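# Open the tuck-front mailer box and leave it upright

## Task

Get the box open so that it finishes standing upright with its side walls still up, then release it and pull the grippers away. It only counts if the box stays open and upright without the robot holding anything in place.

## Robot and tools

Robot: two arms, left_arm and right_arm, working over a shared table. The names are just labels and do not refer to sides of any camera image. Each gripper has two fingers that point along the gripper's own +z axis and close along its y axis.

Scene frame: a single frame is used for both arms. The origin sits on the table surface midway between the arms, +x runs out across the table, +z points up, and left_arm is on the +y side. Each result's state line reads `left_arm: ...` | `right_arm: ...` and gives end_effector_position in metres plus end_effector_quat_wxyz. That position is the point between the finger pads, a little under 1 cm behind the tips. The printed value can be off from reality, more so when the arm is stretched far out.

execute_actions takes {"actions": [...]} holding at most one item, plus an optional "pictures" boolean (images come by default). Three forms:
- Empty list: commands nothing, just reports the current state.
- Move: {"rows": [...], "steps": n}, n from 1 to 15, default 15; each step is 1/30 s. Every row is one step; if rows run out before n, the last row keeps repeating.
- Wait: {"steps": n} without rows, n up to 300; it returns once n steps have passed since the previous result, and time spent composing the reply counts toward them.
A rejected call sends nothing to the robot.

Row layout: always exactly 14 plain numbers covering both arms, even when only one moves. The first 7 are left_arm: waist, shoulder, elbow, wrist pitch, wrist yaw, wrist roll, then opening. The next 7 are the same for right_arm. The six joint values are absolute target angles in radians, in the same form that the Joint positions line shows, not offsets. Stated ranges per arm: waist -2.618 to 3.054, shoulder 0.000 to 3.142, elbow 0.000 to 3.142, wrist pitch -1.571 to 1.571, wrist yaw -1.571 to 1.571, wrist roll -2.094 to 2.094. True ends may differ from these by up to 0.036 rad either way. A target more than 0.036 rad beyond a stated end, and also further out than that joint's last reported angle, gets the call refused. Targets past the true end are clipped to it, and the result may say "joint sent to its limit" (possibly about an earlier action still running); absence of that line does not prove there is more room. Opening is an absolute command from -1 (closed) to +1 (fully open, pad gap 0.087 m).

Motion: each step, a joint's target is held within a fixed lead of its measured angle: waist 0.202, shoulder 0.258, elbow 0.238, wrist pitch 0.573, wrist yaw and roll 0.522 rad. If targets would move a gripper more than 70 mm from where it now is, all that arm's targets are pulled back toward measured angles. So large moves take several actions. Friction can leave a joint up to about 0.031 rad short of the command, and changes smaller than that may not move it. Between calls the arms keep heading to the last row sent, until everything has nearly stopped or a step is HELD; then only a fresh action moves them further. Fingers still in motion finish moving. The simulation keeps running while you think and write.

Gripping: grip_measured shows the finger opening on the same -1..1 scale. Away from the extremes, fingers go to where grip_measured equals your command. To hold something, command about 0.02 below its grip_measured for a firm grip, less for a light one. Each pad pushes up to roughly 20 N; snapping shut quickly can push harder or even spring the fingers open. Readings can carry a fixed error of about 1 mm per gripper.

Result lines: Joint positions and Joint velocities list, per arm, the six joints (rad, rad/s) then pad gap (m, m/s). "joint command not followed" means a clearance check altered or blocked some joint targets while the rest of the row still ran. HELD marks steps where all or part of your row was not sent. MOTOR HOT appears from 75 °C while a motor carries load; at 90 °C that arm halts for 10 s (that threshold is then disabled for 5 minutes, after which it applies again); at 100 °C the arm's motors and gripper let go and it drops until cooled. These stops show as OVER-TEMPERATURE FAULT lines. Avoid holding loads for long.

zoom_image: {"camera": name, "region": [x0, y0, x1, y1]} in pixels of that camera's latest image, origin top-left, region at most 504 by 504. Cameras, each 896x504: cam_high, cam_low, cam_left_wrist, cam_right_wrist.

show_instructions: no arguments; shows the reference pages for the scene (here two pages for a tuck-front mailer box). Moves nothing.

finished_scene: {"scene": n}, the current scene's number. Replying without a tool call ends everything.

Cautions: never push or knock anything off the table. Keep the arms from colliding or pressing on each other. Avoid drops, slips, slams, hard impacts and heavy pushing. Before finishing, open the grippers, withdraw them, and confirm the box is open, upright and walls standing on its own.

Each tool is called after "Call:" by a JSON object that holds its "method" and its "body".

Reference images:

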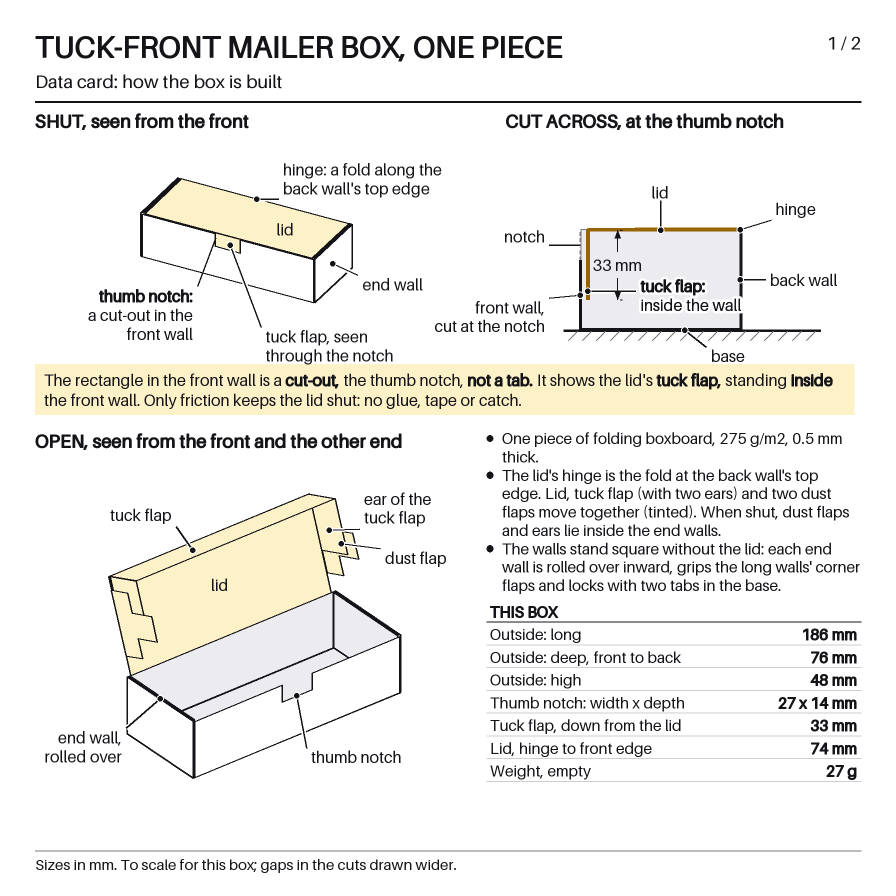

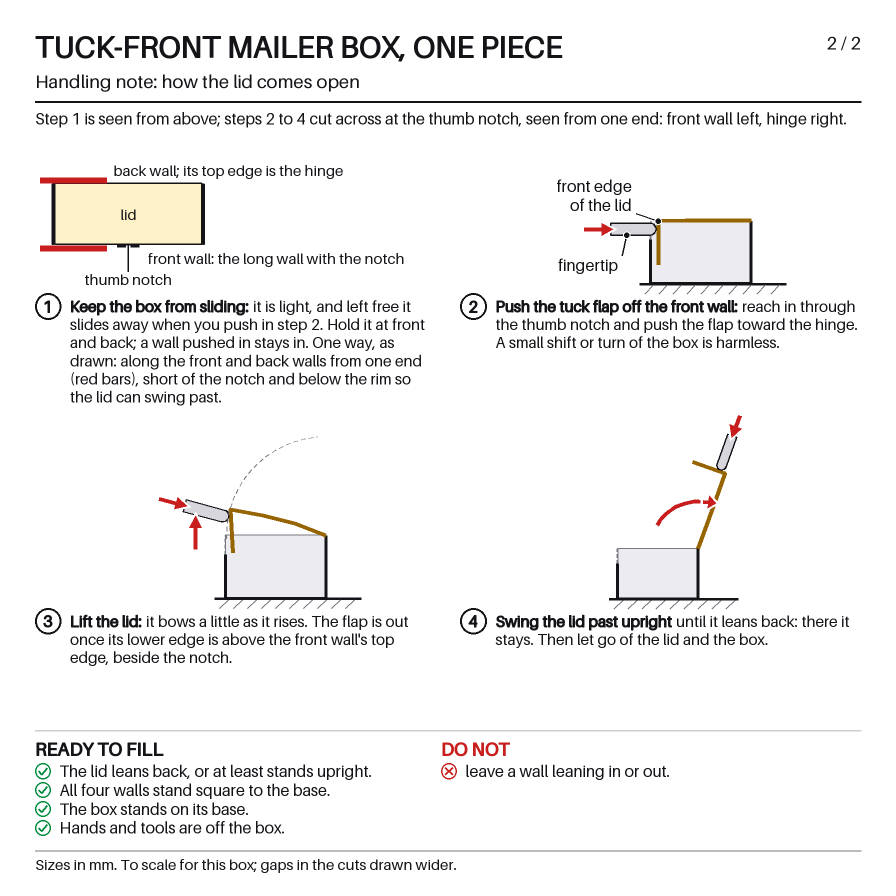

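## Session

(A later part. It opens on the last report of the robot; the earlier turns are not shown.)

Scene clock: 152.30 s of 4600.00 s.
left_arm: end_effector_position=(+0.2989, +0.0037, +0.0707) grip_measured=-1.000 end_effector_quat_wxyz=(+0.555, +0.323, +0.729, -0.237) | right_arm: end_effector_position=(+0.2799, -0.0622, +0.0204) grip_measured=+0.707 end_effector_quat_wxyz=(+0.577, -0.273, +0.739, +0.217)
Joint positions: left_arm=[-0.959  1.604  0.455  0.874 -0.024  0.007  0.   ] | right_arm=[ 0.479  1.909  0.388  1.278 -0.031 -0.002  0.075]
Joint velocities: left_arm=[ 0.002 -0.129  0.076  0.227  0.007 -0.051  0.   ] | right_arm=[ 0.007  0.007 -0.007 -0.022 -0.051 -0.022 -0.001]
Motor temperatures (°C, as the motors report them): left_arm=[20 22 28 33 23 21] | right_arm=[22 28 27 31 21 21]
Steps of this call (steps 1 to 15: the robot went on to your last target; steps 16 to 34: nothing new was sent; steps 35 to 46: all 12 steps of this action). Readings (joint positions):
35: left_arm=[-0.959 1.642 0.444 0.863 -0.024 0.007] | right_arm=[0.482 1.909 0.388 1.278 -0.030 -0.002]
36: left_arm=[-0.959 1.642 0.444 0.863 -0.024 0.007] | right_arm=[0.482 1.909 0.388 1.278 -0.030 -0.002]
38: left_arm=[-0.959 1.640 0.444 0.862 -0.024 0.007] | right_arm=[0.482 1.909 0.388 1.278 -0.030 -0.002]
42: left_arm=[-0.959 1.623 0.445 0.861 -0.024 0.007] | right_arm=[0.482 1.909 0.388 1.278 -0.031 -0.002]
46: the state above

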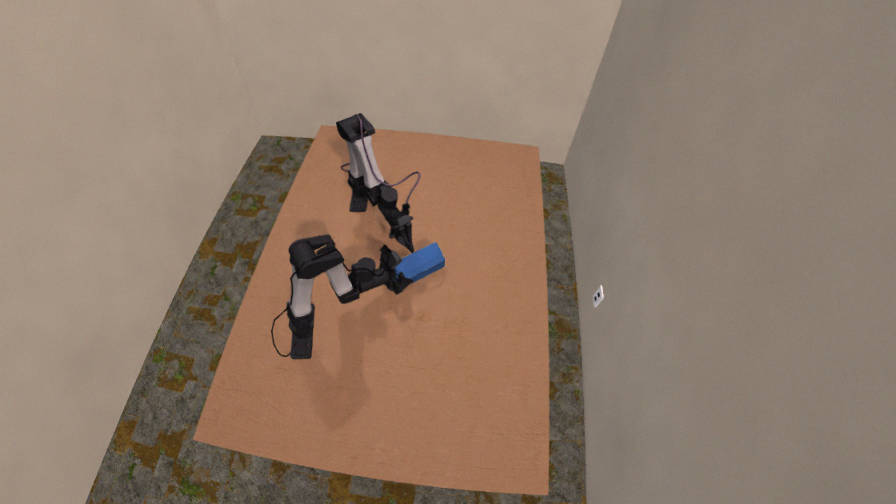

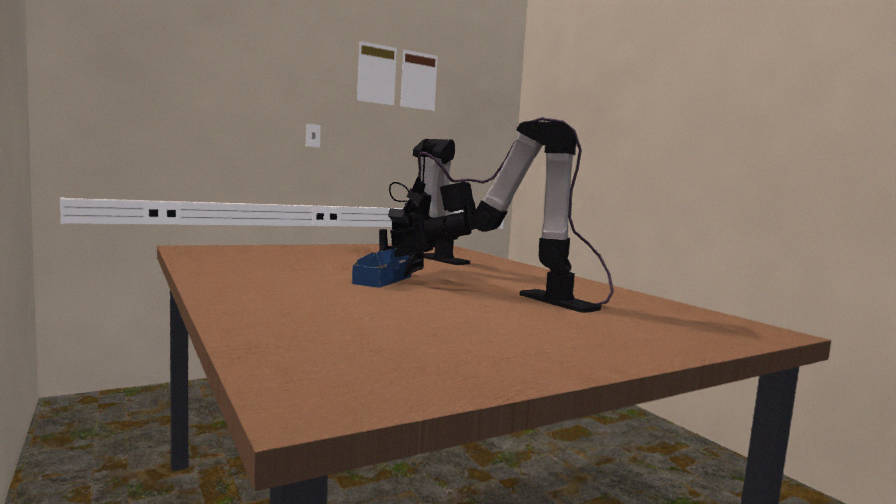

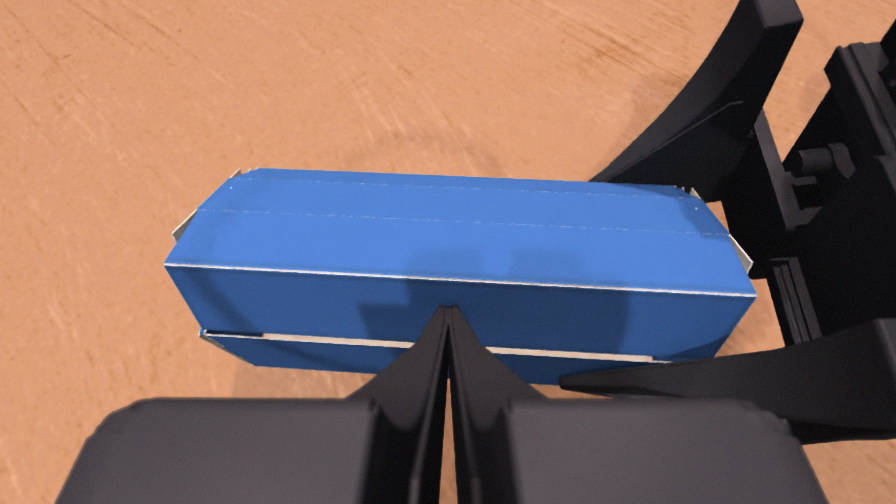

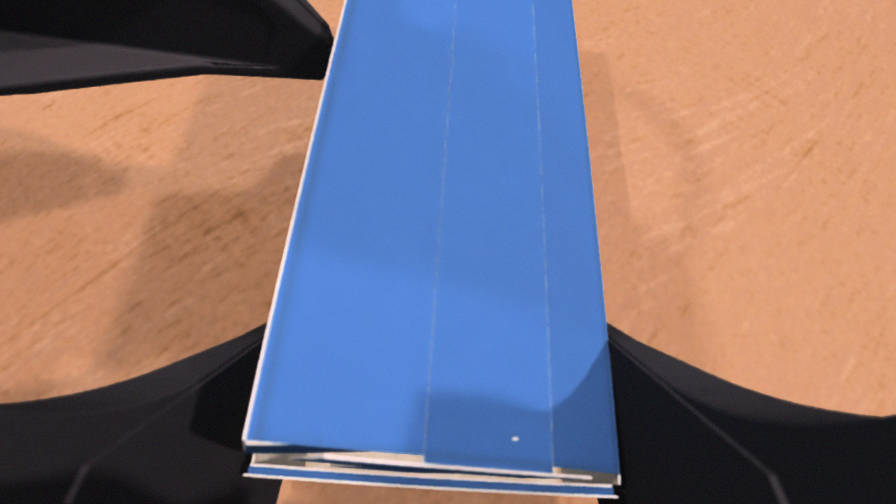

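Flap is coming out. Relax right preload now.

Call:
{"method": "execute_actions", "body": {"actions": [{"rows":[[-0.959,1.590,0.494,0.955,0,0,-1,0.505,1.927,0.408,1.25,-0.12,0,0.705],[-0.959,1.590,0.494,0.955,0,0,-1,0.50,1.927,0.408,1.26,-0.08,0,0.705],[-0.959,1.590,0.494,0.955,0,0,-1,0.495,1.927,0.408,1.27,-0.05,0,0.705]],"steps":8}]}}

Scene clock: 153.30 s of 4600.00 s.
left_arm: end_effector_position=(+0.3115, -0.0117, +0.1186) grip_measured=-1.000 end_effector_quat_wxyz=(+0.614, +0.302, +0.679, -0.266) | right_arm: end_effector_position=(+0.2748, -0.0562, +0.0209) grip_measured=+0.706 end_effector_quat_wxyz=(+0.573, -0.286, +0.733, +0.230)
Joint positions: left_arm=[-0.959  1.586  0.486  0.995 -0.02   0.007  0.   ] | right_arm=[ 0.484  1.909  0.388  1.28  -0.065 -0.005  0.075]
Joint velocities: left_arm=[ 0.007 -0.022  0.012 -0.022  0.007  0.022  0.   ] | right_arm=[-0.002 -0.027 -0.012  0.007 -0.022 -0.051 -0.001]
Motor temperatures (°C, as the motors report them): left_arm=[20 22 28 33 23 21] | right_arm=[22 28 27 31 21 21]
Steps of this call (steps 1 to 22: the robot went on to your last target; steps 23 to 30: all 8 steps of this action). Readings (joint positions):
23: left_arm=[-0.959 1.586 0.486 0.996 -0.020 0.007] | right_arm=[0.479 1.909 0.388 1.279 -0.089 -0.005]
24: left_arm=[-0.959 1.586 0.486 0.996 -0.020 0.007] | right_arm=[0.480 1.909 0.388 1.280 -0.085 -0.005]
26: left_arm=[-0.959 1.586 0.486 0.996 -0.020 0.007] | right_arm=[0.483 1.909 0.388 1.280 -0.075 -0.005]
30: the state above

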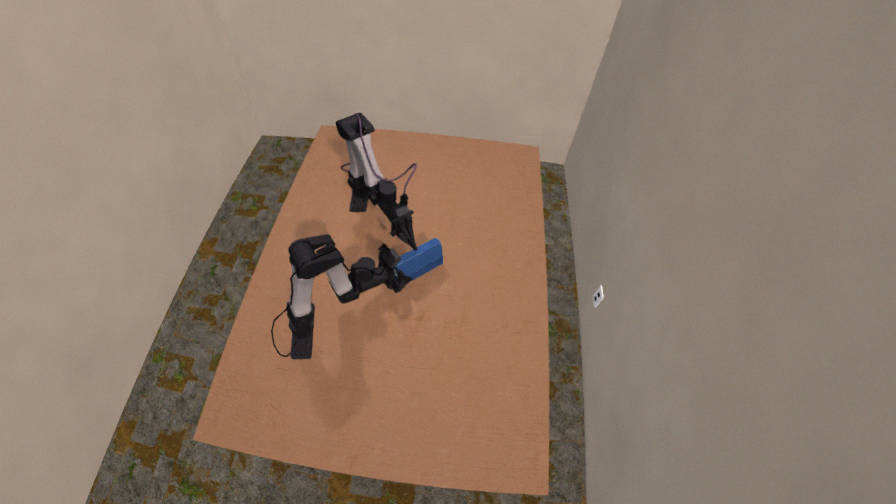

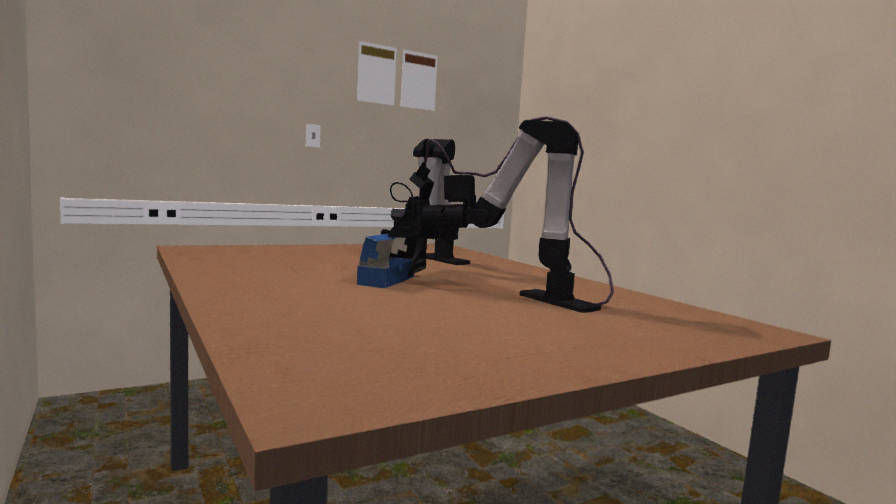

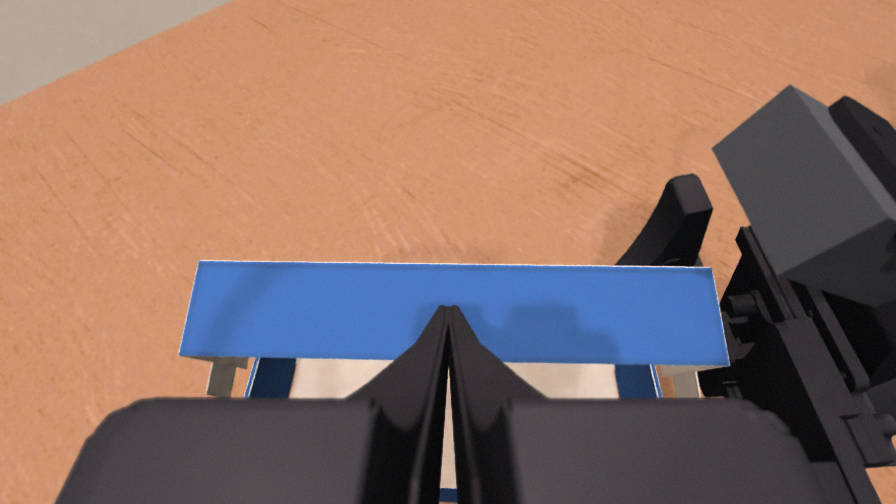

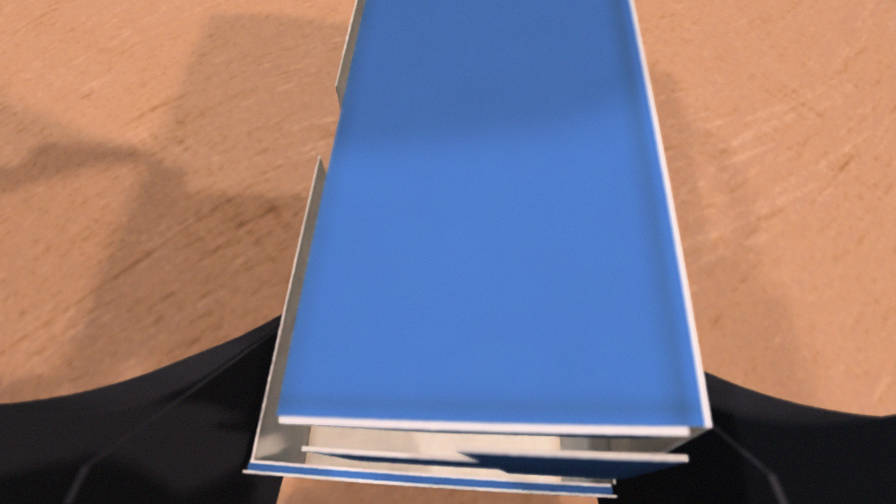

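Call:
{"method": "zoom_image", "body": {"camera": "cam_low", "region": [320, 190, 480, 300]}}

Region (320, 190, 480, 300) of cam_low's 896x504 image, scaled by 3.150, with more detail than that image has; it fills the top 346 rows of this view, and the rest is white.

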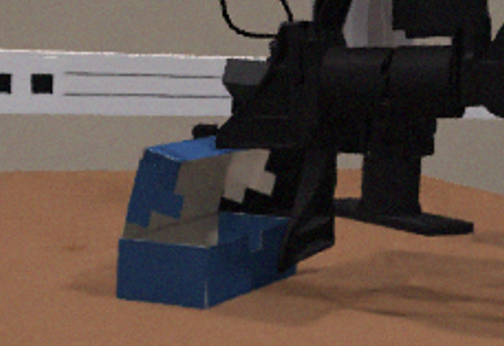

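Call:
{"method": "execute_actions", "body": {"actions": [{"rows":[[-0.959,1.590,0.494,0.96,0,0,-1,0.49,1.915,0.395,1.278,-0.06,0,0.75],[-0.959,1.590,0.494,0.96,0,0,-1,0.49,1.905,0.385,1.278,-0.06,0,0.80],[-0.959,1.590,0.494,0.96,0,0,-1,0.49,1.895,0.375,1.278,-0.06,0,0.85],[-0.959,1.590,0.494,0.96,0,0,-1,0.49,1.890,0.369,1.278,-0.06,0,0.88],[-0.959,1.590,0.494,0.96,0,0,-1,0.49,1.883,0.360,1.278,-0.06,0,0.88],[-0.959,1.590,0.494,0.96,0,0,-1,0.49,1.876,0.351,1.278,-0.06,0,0.88],[-0.959,1.590,0.494,0.96,0,0,-1,0.49,1.869,0.342,1.278,-0.06,0,0.88],[-0.959,1.590,0.494,0.96,0,0,-1,0.49,1.862,0.333,1.278,-0.06,0,0.88],[-0.959,1.590,0.494,0.96,0,0,-1,0.49,1.855,0.324,1.278,-0.06,0,0.88],[-0.959,1.590,0.494,0.96,0,0,-1,0.49,1.848,0.315,1.278,-0.06,0,0.88],[-0.959,1.590,0.494,0.96,0,0,-1,0.49,1.841,0.306,1.278,-0.06,0,0.88],[-0.959,1.590,0.494,0.96,0,0,-1,0.49,1.834,0.297,1.278,-0.06,0,0.88],[-0.959,1.590,0.494,0.96,0,0,-1,0.49,1.827,0.288,1.278,-0.06,0,0.88],[-0.959,1.590,0.494,0.96,0,0,-1,0.49,1.820,0.279,1.278,-0.06,0,0.88]],"steps":15}]}}

Call:
{"method": "execute_actions", "body": {"actions": [{"rows":[[-0.959,1.590,0.494,0.96,0,0,-1,0.49,1.820,0.279,1.278,-0.06,0,0.86],[-0.959,1.590,0.494,0.96,0,0,-1,0.49,1.820,0.279,1.278,-0.06,0,0.84],[-0.959,1.590,0.494,0.96,0,0,-1,0.49,1.820,0.279,1.278,-0.06,0,0.82],[-0.959,1.590,0.494,0.96,0,0,-1,0.49,1.820,0.279,1.278,-0.06,0,0.80],[-0.959,1.590,0.494,0.96,0,0,-1,0.49,1.820,0.279,1.278,-0.06,0,0.785],[-0.959,1.590,0.494,0.96,0,0,-1,0.49,1.820,0.279,1.278,-0.06,0,0.77],[-0.959,1.590,0.494,0.96,0,0,-1,0.49,1.820,0.279,1.278,-0.06,0,0.758],[-0.959,1.590,0.494,0.96,0,0,-1,0.49,1.820,0.279,1.278,-0.06,0,0.746],[-0.959,1.590,0.494,0.96,0,0,-1,0.49,1.820,0.279,1.278,-0.06,0,0.736],[-0.959,1.590,0.494,0.96,0,0,-1,0.49,1.820,0.279,1.278,-0.06,0,0.727],[-0.959,1.590,0.494,0.96,0,0,-1,0.49,1.820,0.279,1.278,-0.06,0,0.72],[-0.959,1.590,0.494,0.96,0,0,-1,0.49,1.820,0.279,1.278,-0.06,0,0.713],[-0.959,1.590,0.494,0.96,0,0,-1,0.49,1.820,0.279,1.278,-0.06,0,0.707]],"steps":15}]}}

Scene clock: 158.83 s of 4600.00 s.
left_arm: end_effector_position=(+0.3103, -0.0122, +0.1172) grip_measured=-1.000 end_effector_quat_wxyz=(+0.611, +0.305, +0.680, -0.267) | right_arm: end_effector_position=(+0.2595, -0.0703, +0.0232) grip_measured=+0.880 end_effector_quat_wxyz=(+0.570, -0.285, +0.737, +0.227)
Joint positions: left_arm=[-0.959  1.586  0.486  0.989 -0.013  0.007  0.   ] | right_arm=[ 0.484  1.84   0.309  1.28  -0.058 -0.005  0.082]
Joint velocities: left_arm=[-0.022 -0.012 -0.007  0.037 -0.022 -0.051  0.   ] | right_arm=[ 0.007 -0.139 -0.193  0.066  0.022 -0.081 -0.001]
Motor temperatures (°C, as the motors report them): left_arm=[20 22 28 32 23 21] | right_arm=[22 28 28 31 21 21]
Steps of this call (steps 1 to 15: the robot went on to your last target; steps 16 to 90: nothing new was sent; then 2.03 s passed at rest; steps 91 to 105: all 15 steps of this action). Readings (joint positions):
91: left_arm=[-0.959 1.586 0.486 0.992 -0.020 0.007] | right_arm=[0.484 1.909 0.388 1.280 -0.058 -0.005]
92: left_arm=[-0.959 1.586 0.486 0.991 -0.018 0.007] | right_arm=[0.484 1.909 0.388 1.280 -0.058 -0.005]
94: left_arm=[-0.959 1.586 0.486 0.990 -0.016 0.007] | right_arm=[0.484 1.909 0.388 1.280 -0.058 -0.005]
98: left_arm=[-0.959 1.586 0.486 0.989 -0.014 0.007] | right_arm=[0.484 1.889 0.372 1.280 -0.058 -0.005]
105: the state above

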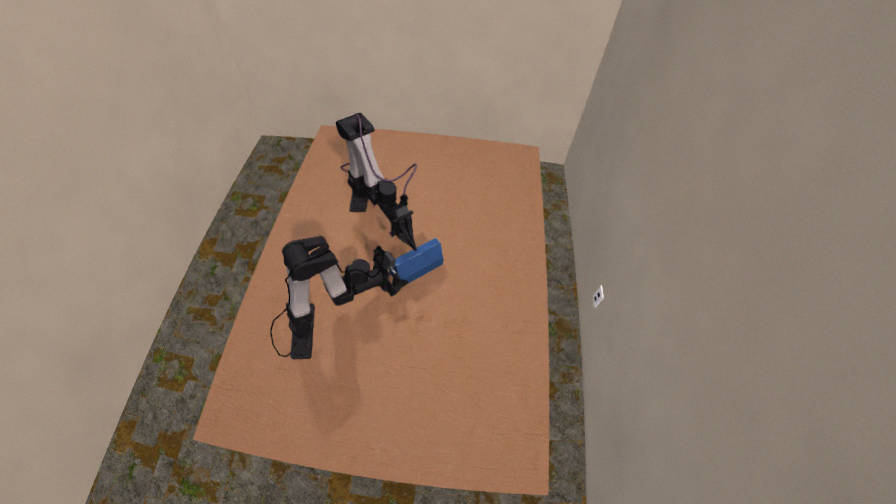

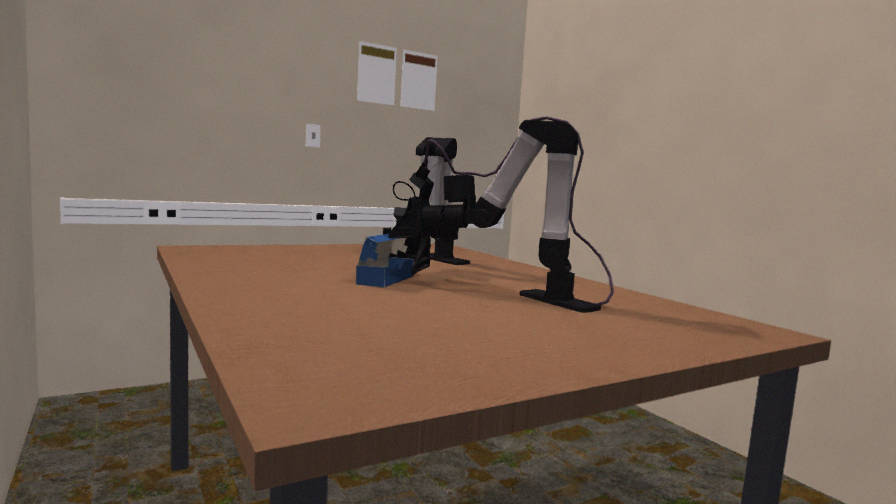

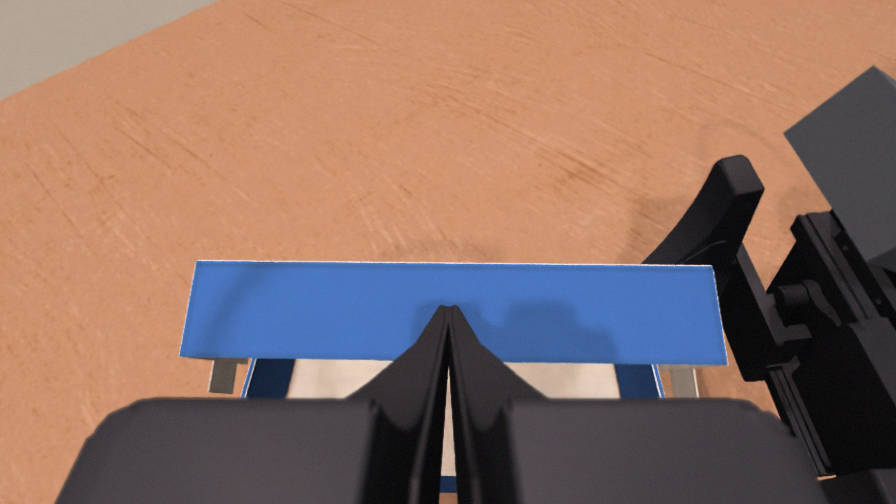

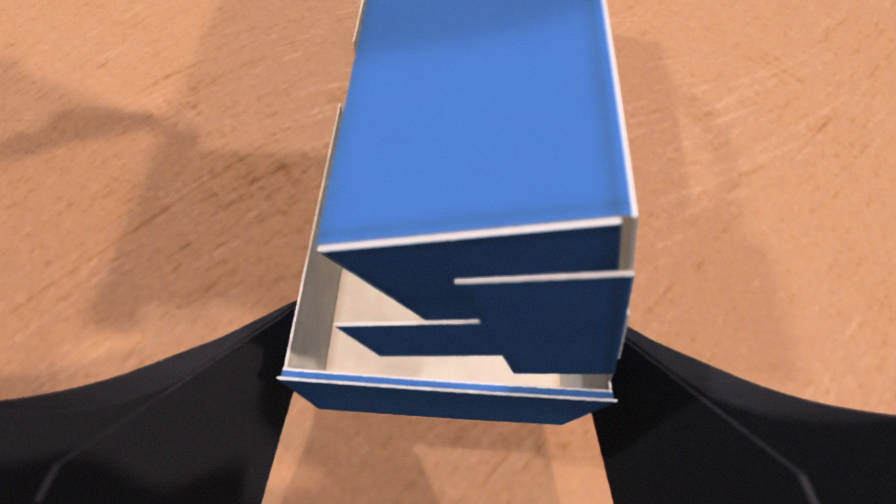

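Scene clock: 159.33 s of 4600.00 s.
left_arm: end_effector_position=(+0.3103, -0.0122, +0.1172) grip_measured=-1.000 end_effector_quat_wxyz=(+0.611, +0.305, +0.680, -0.267) | right_arm: end_effector_position=(+0.2577, -0.0718, +0.0226) grip_measured=+0.709 end_effector_quat_wxyz=(+0.568, -0.285, +0.738, +0.226)
Joint positions: left_arm=[-0.959  1.586  0.486  0.989 -0.013  0.007  0.   ] | right_arm=[ 0.484  1.835  0.301  1.28  -0.058 -0.005  0.075]
Joint velocities: left_arm=[-0.007 -0.002 -0.012 -0.066 -0.081  0.022  0.   ] | right_arm=[-0.022 -0.012  0.002  0.022 -0.125 -0.022  0.001]
Motor temperatures (°C, as the motors report them): left_arm=[20 22 28 32 23 21] | right_arm=[22 28 28 31 21 21]
Steps of this call (steps 1 to 15: all 15 steps of this action). Readings (joint positions):
1: left_arm=[-0.959 1.586 0.486 0.989 -0.013 0.007] | right_arm=[0.484 1.836 0.304 1.280 -0.058 -0.005]
2: left_arm=[-0.959 1.586 0.486 0.989 -0.013 0.007] | right_arm=[0.484 1.835 0.301 1.280 -0.058 -0.005]
4: left_arm=[-0.959 1.586 0.486 0.989 -0.013 0.007] | right_arm=[0.484 1.835 0.301 1.280 -0.058 -0.005]
8: left_arm=[-0.959 1.586 0.486 0.989 -0.013 0.007] | right_arm=[0.484 1.835 0.301 1.280 -0.058 -0.005]
15: the state above

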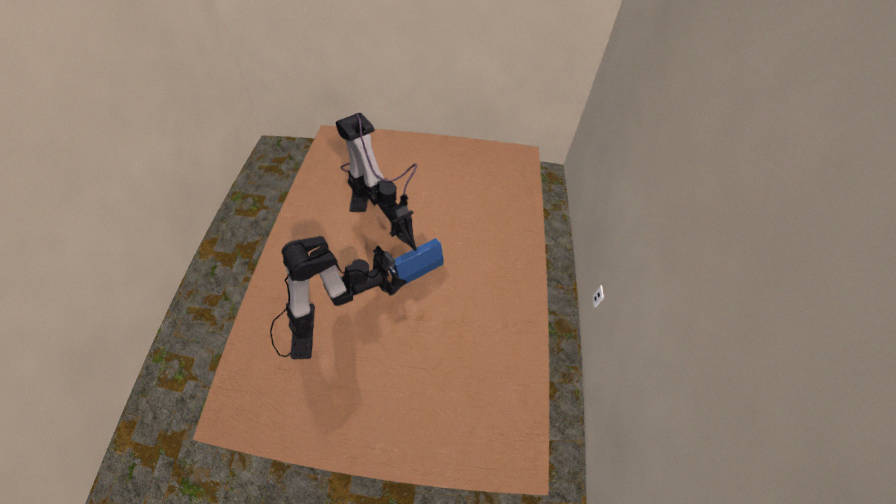

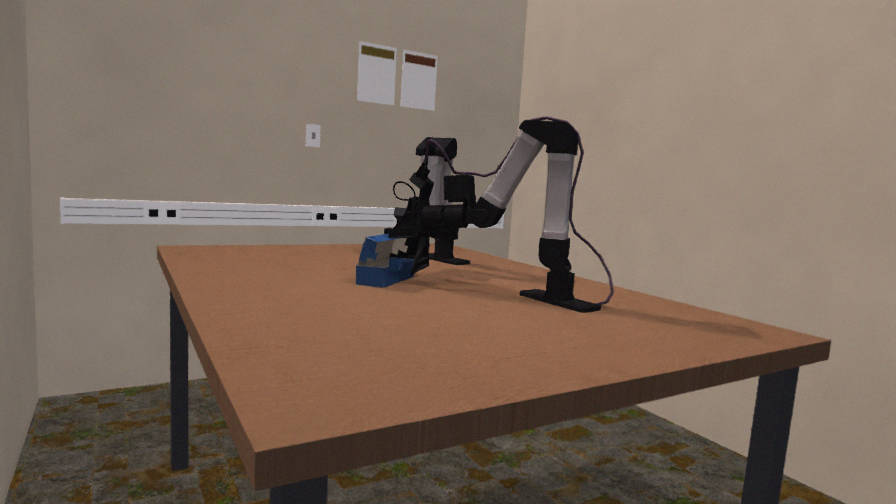

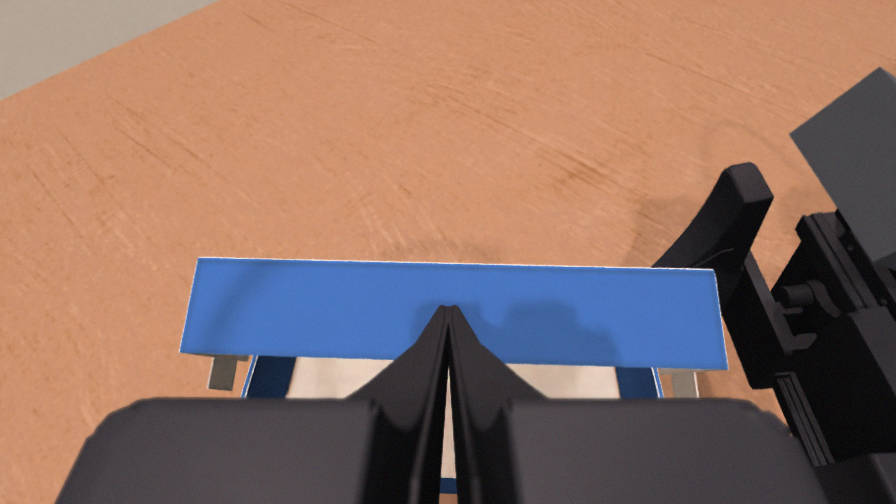

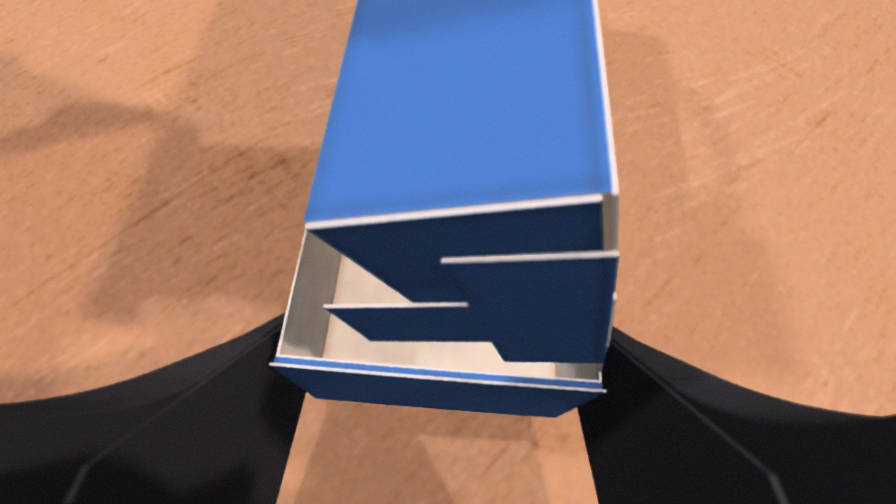

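Call:
{"method": "execute_actions", "body": {"actions": [{"rows":[[-0.959,1.602,0.503,0.955,0,0,-1,0.49,1.820,0.279,1.27,-0.06,0,0.705],[-0.959,1.609,0.513,0.955,0,0,-1,0.49,1.820,0.279,1.27,-0.06,0,0.705],[-0.959,1.616,0.523,0.953,0,0,-1,0.49,1.820,0.279,1.27,-0.06,0,0.705],[-0.959,1.623,0.533,0.951,0,0,-1,0.49,1.820,0.279,1.27,-0.06,0,0.705],[-0.959,1.630,0.543,0.949,0,0,-1,0.49,1.820,0.279,1.27,-0.06,0,0.705],[-0.959,1.637,0.553,0.947,0,0,-1,0.49,1.820,0.279,1.27,-0.06,0,0.705],[-0.959,1.644,0.563,0.945,0,0,-1,0.49,1.820,0.279,1.27,-0.06,0,0.705],[-0.959,1.651,0.572,0.943,0,0,-1,0.49,1.820,0.279,1.27,-0.06,0,0.705],[-0.959,1.658,0.581,0.941,0,0,-1,0.49,1.820,0.279,1.27,-0.06,0,0.705],[-0.959,1.665,0.590,0.939,0,0,-1,0.49,1.820,0.279,1.27,-0.06,0,0.705],[-0.959,1.672,0.599,0.937,0,0,-1,0.49,1.820,0.279,1.27,-0.06,0,0.705],[-0.959,1.679,0.608,0.935,0,0,-1,0.49,1.820,0.279,1.27,-0.06,0,0.705],[-0.959,1.686,0.617,0.933,0,0,-1,0.49,1.820,0.279,1.27,-0.06,0,0.705],[-0.959,1.693,0.626,0.931,0,0,-1,0.49,1.820,0.279,1.27,-0.06,0,0.705],[-0.959,1.700,0.635,0.929,0,0,-1,0.49,1.820,0.279,1.27,-0.06,0,0.705]],"steps":15}]}}

Scene clock: 163.60 s of 4600.00 s.
left_arm: end_effector_position=(+0.3291, -0.0346, +0.1246) grip_measured=-1.000 end_effector_quat_wxyz=(+0.613, +0.305, +0.677, -0.270) | right_arm: end_effector_position=(+0.2577, -0.0718, +0.0226) grip_measured=+0.707 end_effector_quat_wxyz=(+0.568, -0.285, +0.738, +0.226)
Joint positions: left_arm=[-0.959  1.667  0.606  0.957 -0.009  0.007  0.   ] | right_arm=[ 0.484  1.835  0.301  1.28  -0.058 -0.005  0.075]
Joint velocities: left_arm=[ 0.007  0.188  0.261 -0.139 -0.007  0.051  0.   ] | right_arm=[-0.002  0.002  0.002 -0.11  -0.007  0.007 -0.001]
Motor temperatures (°C, as the motors report them): left_arm=[20 23 28 32 23 21] | right_arm=[22 29 27 32 21 21]
Steps of this call (steps 1 to 15: the robot went on to your last target; steps 16 to 90: nothing new was sent; then 0.77 s passed at rest; steps 91 to 105: all 15 steps of this action). Readings (joint positions):
91: left_arm=[-0.959 1.586 0.486 0.989 -0.013 0.007] | right_arm=[0.484 1.835 0.301 1.280 -0.058 -0.005]
92: left_arm=[-0.959 1.586 0.488 0.987 -0.013 0.007] | right_arm=[0.484 1.835 0.301 1.280 -0.058 -0.005]
94: left_arm=[-0.959 1.591 0.502 0.983 -0.012 0.007] | right_arm=[0.484 1.835 0.301 1.280 -0.058 -0.005]
98: left_arm=[-0.959 1.616 0.544 0.974 -0.010 0.007] | right_arm=[0.484 1.835 0.301 1.280 -0.058 -0.005]
105: the state above

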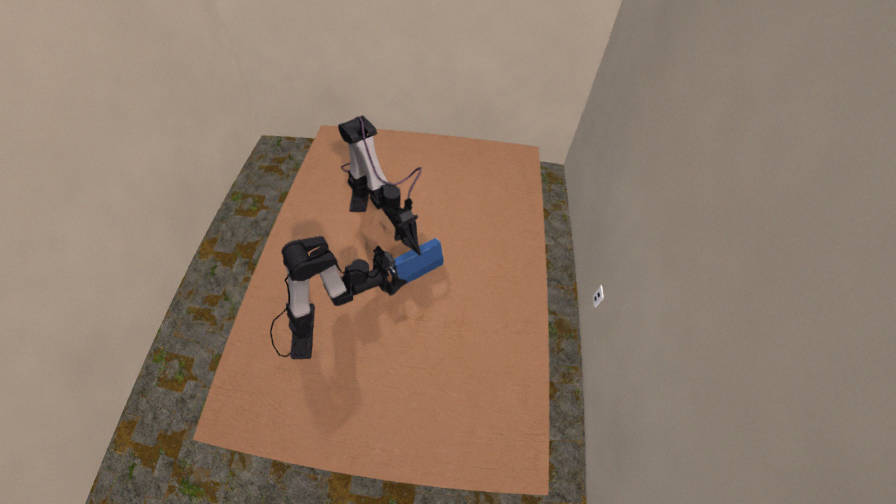

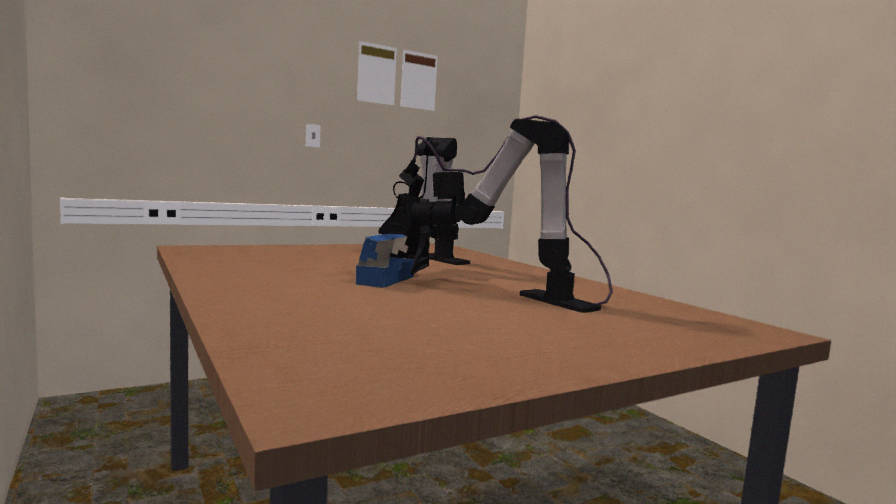

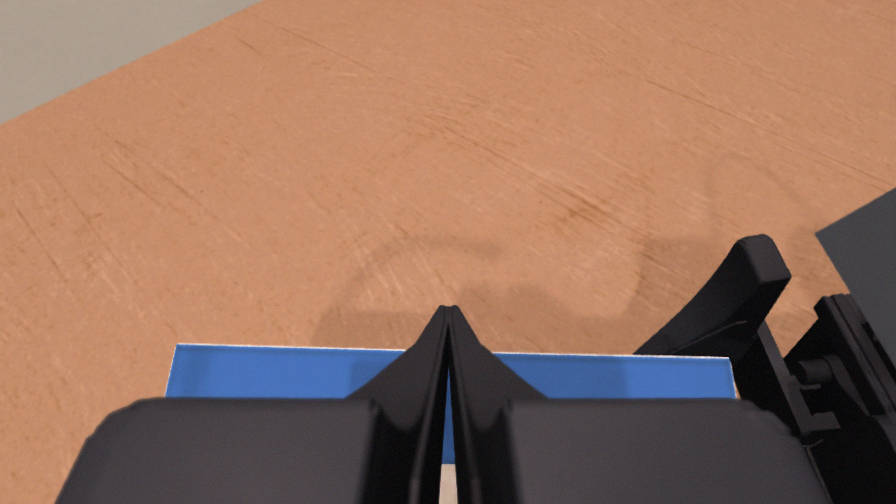

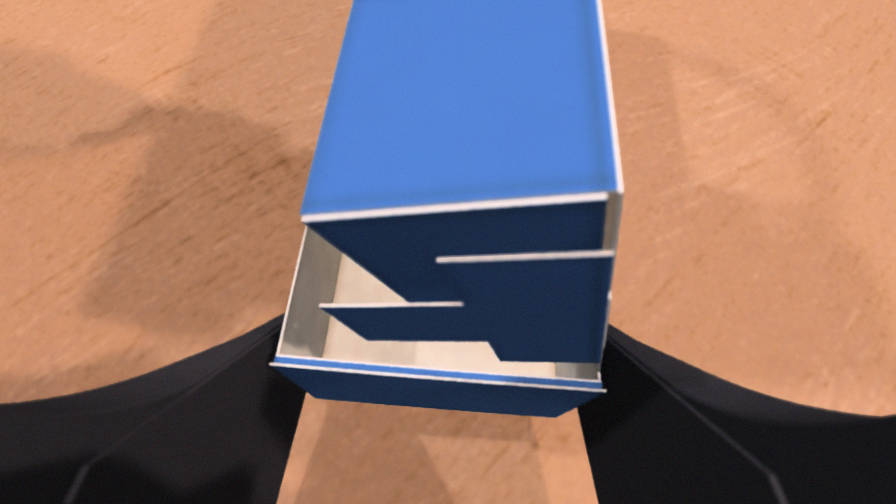

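Call:
{"method": "execute_actions", "body": {"actions": [{"rows":[[-0.959,1.66,0.62,0.97,0,0,-1,0.49,1.820,0.279,1.27,-0.06,0,0.705],[-0.959,1.64,0.605,0.98,0,0,-1,0.49,1.820,0.279,1.27,-0.06,0,0.705],[-0.959,1.62,0.585,0.98,0,0,-1,0.49,1.820,0.279,1.27,-0.06,0,0.705],[-0.959,1.60,0.562,0.98,0,0,-1,0.49,1.820,0.279,1.27,-0.06,0,0.705],[-0.959,1.578,0.538,0.98,0,0,-1,0.49,1.820,0.279,1.27,-0.06,0,0.705],[-0.959,1.555,0.514,0.98,0,0,-1,0.49,1.820,0.279,1.27,-0.06,0,0.705],[-0.959,1.532,0.49,0.98,0,0,-1,0.49,1.820,0.279,1.27,-0.06,0,0.705],[-0.959,1.509,0.466,0.98,0,0,-1,0.49,1.820,0.279,1.27,-0.06,0,0.705],[-0.959,1.486,0.442,0.98,0,0,-1,0.49,1.820,0.279,1.27,-0.06,0,0.705],[-0.959,1.463,0.418,0.98,0,0,-1,0.49,1.820,0.279,1.27,-0.06,0,0.705],[-0.959,1.44,0.394,0.98,0,0,-1,0.49,1.820,0.279,1.27,-0.06,0,0.705],[-0.959,1.42,0.372,0.98,0,0,-1,0.49,1.820,0.279,1.27,-0.06,0,0.705],[-0.959,1.405,0.352,0.98,0,0,-1,0.49,1.820,0.279,1.27,-0.06,0,0.705],[-0.959,1.395,0.336,0.99,0,0,-1,0.49,1.820,0.279,1.27,-0.06,0,0.705],[-0.959,1.395,0.322,1.0,0,0,-1,0.49,1.820,0.279,1.27,-0.06,0,0.705]],"steps":15}], "pictures": false}}

Call:
{"method": "execute_actions", "body": {"actions": [{"rows":[[-0.959,1.40,0.312,1.01,0,0,-1,0.49,1.820,0.279,1.27,-0.06,0,0.705],[-0.959,1.415,0.308,1.022,0,0,-1,0.49,1.820,0.279,1.27,-0.06,0,0.705],[-0.959,1.43,0.306,1.034,0,0,-1,0.49,1.820,0.279,1.27,-0.06,0,0.705],[-0.959,1.445,0.306,1.046,0,0,-1,0.49,1.820,0.279,1.27,-0.06,0,0.705],[-0.959,1.46,0.306,1.058,0,0,-1,0.49,1.820,0.279,1.27,-0.06,0,0.705],[-0.959,1.478,0.306,1.07,0,0,-1,0.49,1.820,0.279,1.27,-0.06,0,0.705],[-0.959,1.496,0.306,1.082,0,0,-1,0.49,1.820,0.279,1.27,-0.06,0,0.705],[-0.959,1.514,0.306,1.094,0,0,-1,0.49,1.820,0.279,1.27,-0.06,0,0.705],[-0.959,1.532,0.306,1.105,0,0,-1,0.49,1.820,0.279,1.27,-0.06,0,0.705],[-0.959,1.55,0.31,1.112,0,0,-1,0.49,1.820,0.279,1.27,-0.06,0,0.705],[-0.959,1.568,0.32,1.112,0,0,-1,0.49,1.820,0.279,1.27,-0.06,0,0.705],[-0.959,1.582,0.33,1.112,0,0,-1,0.49,1.820,0.279,1.27,-0.06,0,0.705],[-0.959,1.595,0.335,1.112,0,0,-1,0.49,1.820,0.279,1.27,-0.06,0,0.705]],"steps":15}]}}

Scene clock: 170.73 s of 4600.00 s.
left_arm: end_effector_position=(+0.2887, +0.0111, +0.1359) grip_measured=-1.000 end_effector_quat_wxyz=(+0.628, +0.298, +0.664, -0.276) | right_arm: end_effector_position=(+0.2577, -0.0718, +0.0226) grip_measured=+0.707 end_effector_quat_wxyz=(+0.568, -0.285, +0.738, +0.226)
Joint positions: left_arm=[-0.959  1.415  0.369  0.987 -0.009  0.007  0.   ] | right_arm=[ 0.484  1.835  0.301  1.28  -0.058 -0.005  0.075]
Joint velocities: left_arm=[-0.017 -0.271 -0.491  0.139 -0.037  0.007  0.   ] | right_arm=[ 0.012  0.012  0.007 -0.051 -0.007 -0.007 -0.001]
Motor temperatures (°C, as the motors report them): left_arm=[20 23 28 31 23 21] | right_arm=[22 29 27 32 20 21]
Steps of this call (steps 1 to 30: the robot went on to your last target; steps 31 to 90: nothing new was sent; then 3.63 s passed at rest; steps 91 to 105: all 15 steps of this action). Readings (joint positions):
91: left_arm=[-0.959 1.679 0.622 0.950 -0.009 0.007] | right_arm=[0.484 1.835 0.301 1.280 -0.058 -0.005]
92: left_arm=[-0.959 1.677 0.622 0.951 -0.009 0.007] | right_arm=[0.484 1.835 0.301 1.280 -0.058 -0.005]
94: left_arm=[-0.959 1.654 0.609 0.956 -0.009 0.007] | right_arm=[0.484 1.835 0.301 1.280 -0.058 -0.005]
98: left_arm=[-0.959 1.558 0.528 0.973 -0.009 0.007] | right_arm=[0.484 1.835 0.301 1.280 -0.058 -0.005]
105: the state above

Scene clock: 171.23 s of 4600.00 s.
left_arm: end_effector_position=(+0.2853, +0.0148, +0.0840) grip_measured=-1.000 end_effector_quat_wxyz=(+0.595, +0.312, +0.693, -0.262) | right_arm: end_effector_position=(+0.2577, -0.0718, +0.0226) grip_measured=+0.707 end_effector_quat_wxyz=(+0.568, -0.285, +0.738, +0.226)
Joint positions: left_arm=[-0.959  1.574  0.325  1.093 -0.008  0.007  0.   ] | right_arm=[ 0.484  1.835  0.301  1.28  -0.058 -0.005  0.075]
Joint velocities: left_arm=[ 0.017  0.232 -0.012  0.066 -0.022 -0.066  0.   ] | right_arm=[-0.017 -0.027 -0.017 -0.022 -0.066  0.022 -0.   ]
Motor temperatures (°C, as the motors report them): left_arm=[20 23 28 31 23 21] | right_arm=[22 29 27 32 20 21]
Steps of this call (steps 1 to 15: all 15 steps of this action). Readings (joint positions):
1: left_arm=[-0.959 1.409 0.353 0.993 -0.009 0.007] | right_arm=[0.484 1.835 0.301 1.280 -0.058 -0.005]
2: left_arm=[-0.959 1.408 0.342 1.000 -0.009 0.007] | right_arm=[0.484 1.835 0.301 1.280 -0.058 -0.005]
4: left_arm=[-0.959 1.411 0.327 1.008 -0.009 0.007] | right_arm=[0.484 1.835 0.301 1.280 -0.058 -0.005]
8: left_arm=[-0.959 1.461 0.325 1.053 -0.008 0.007] | right_arm=[0.484 1.835 0.301 1.280 -0.058 -0.005]
15: the state above

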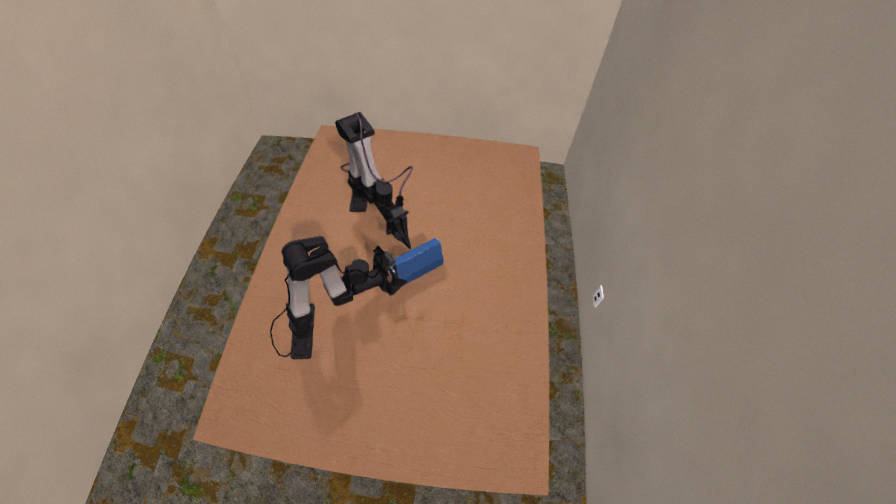

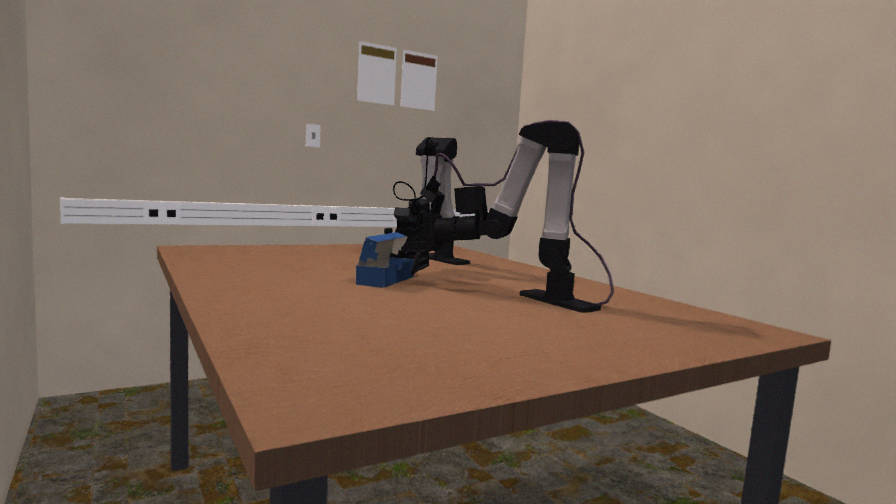

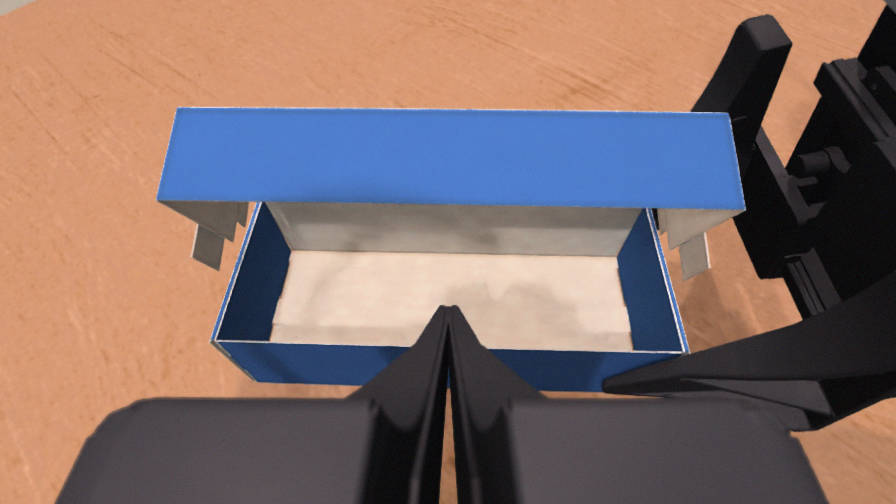

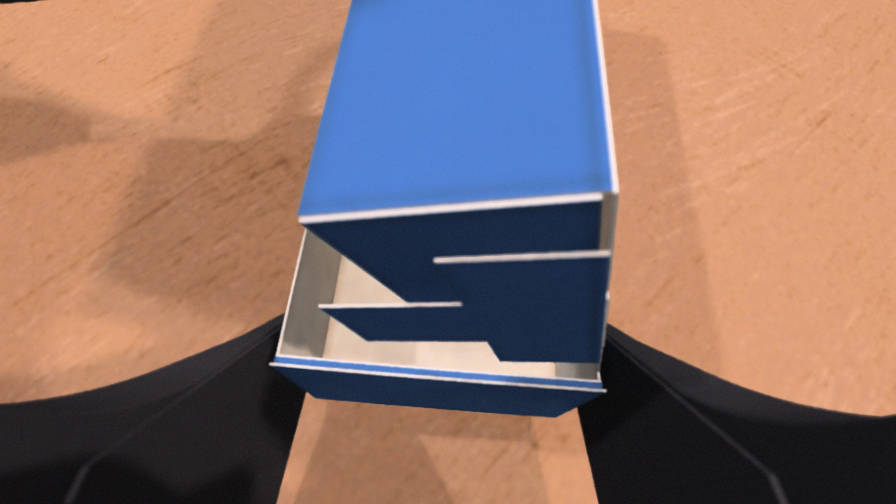

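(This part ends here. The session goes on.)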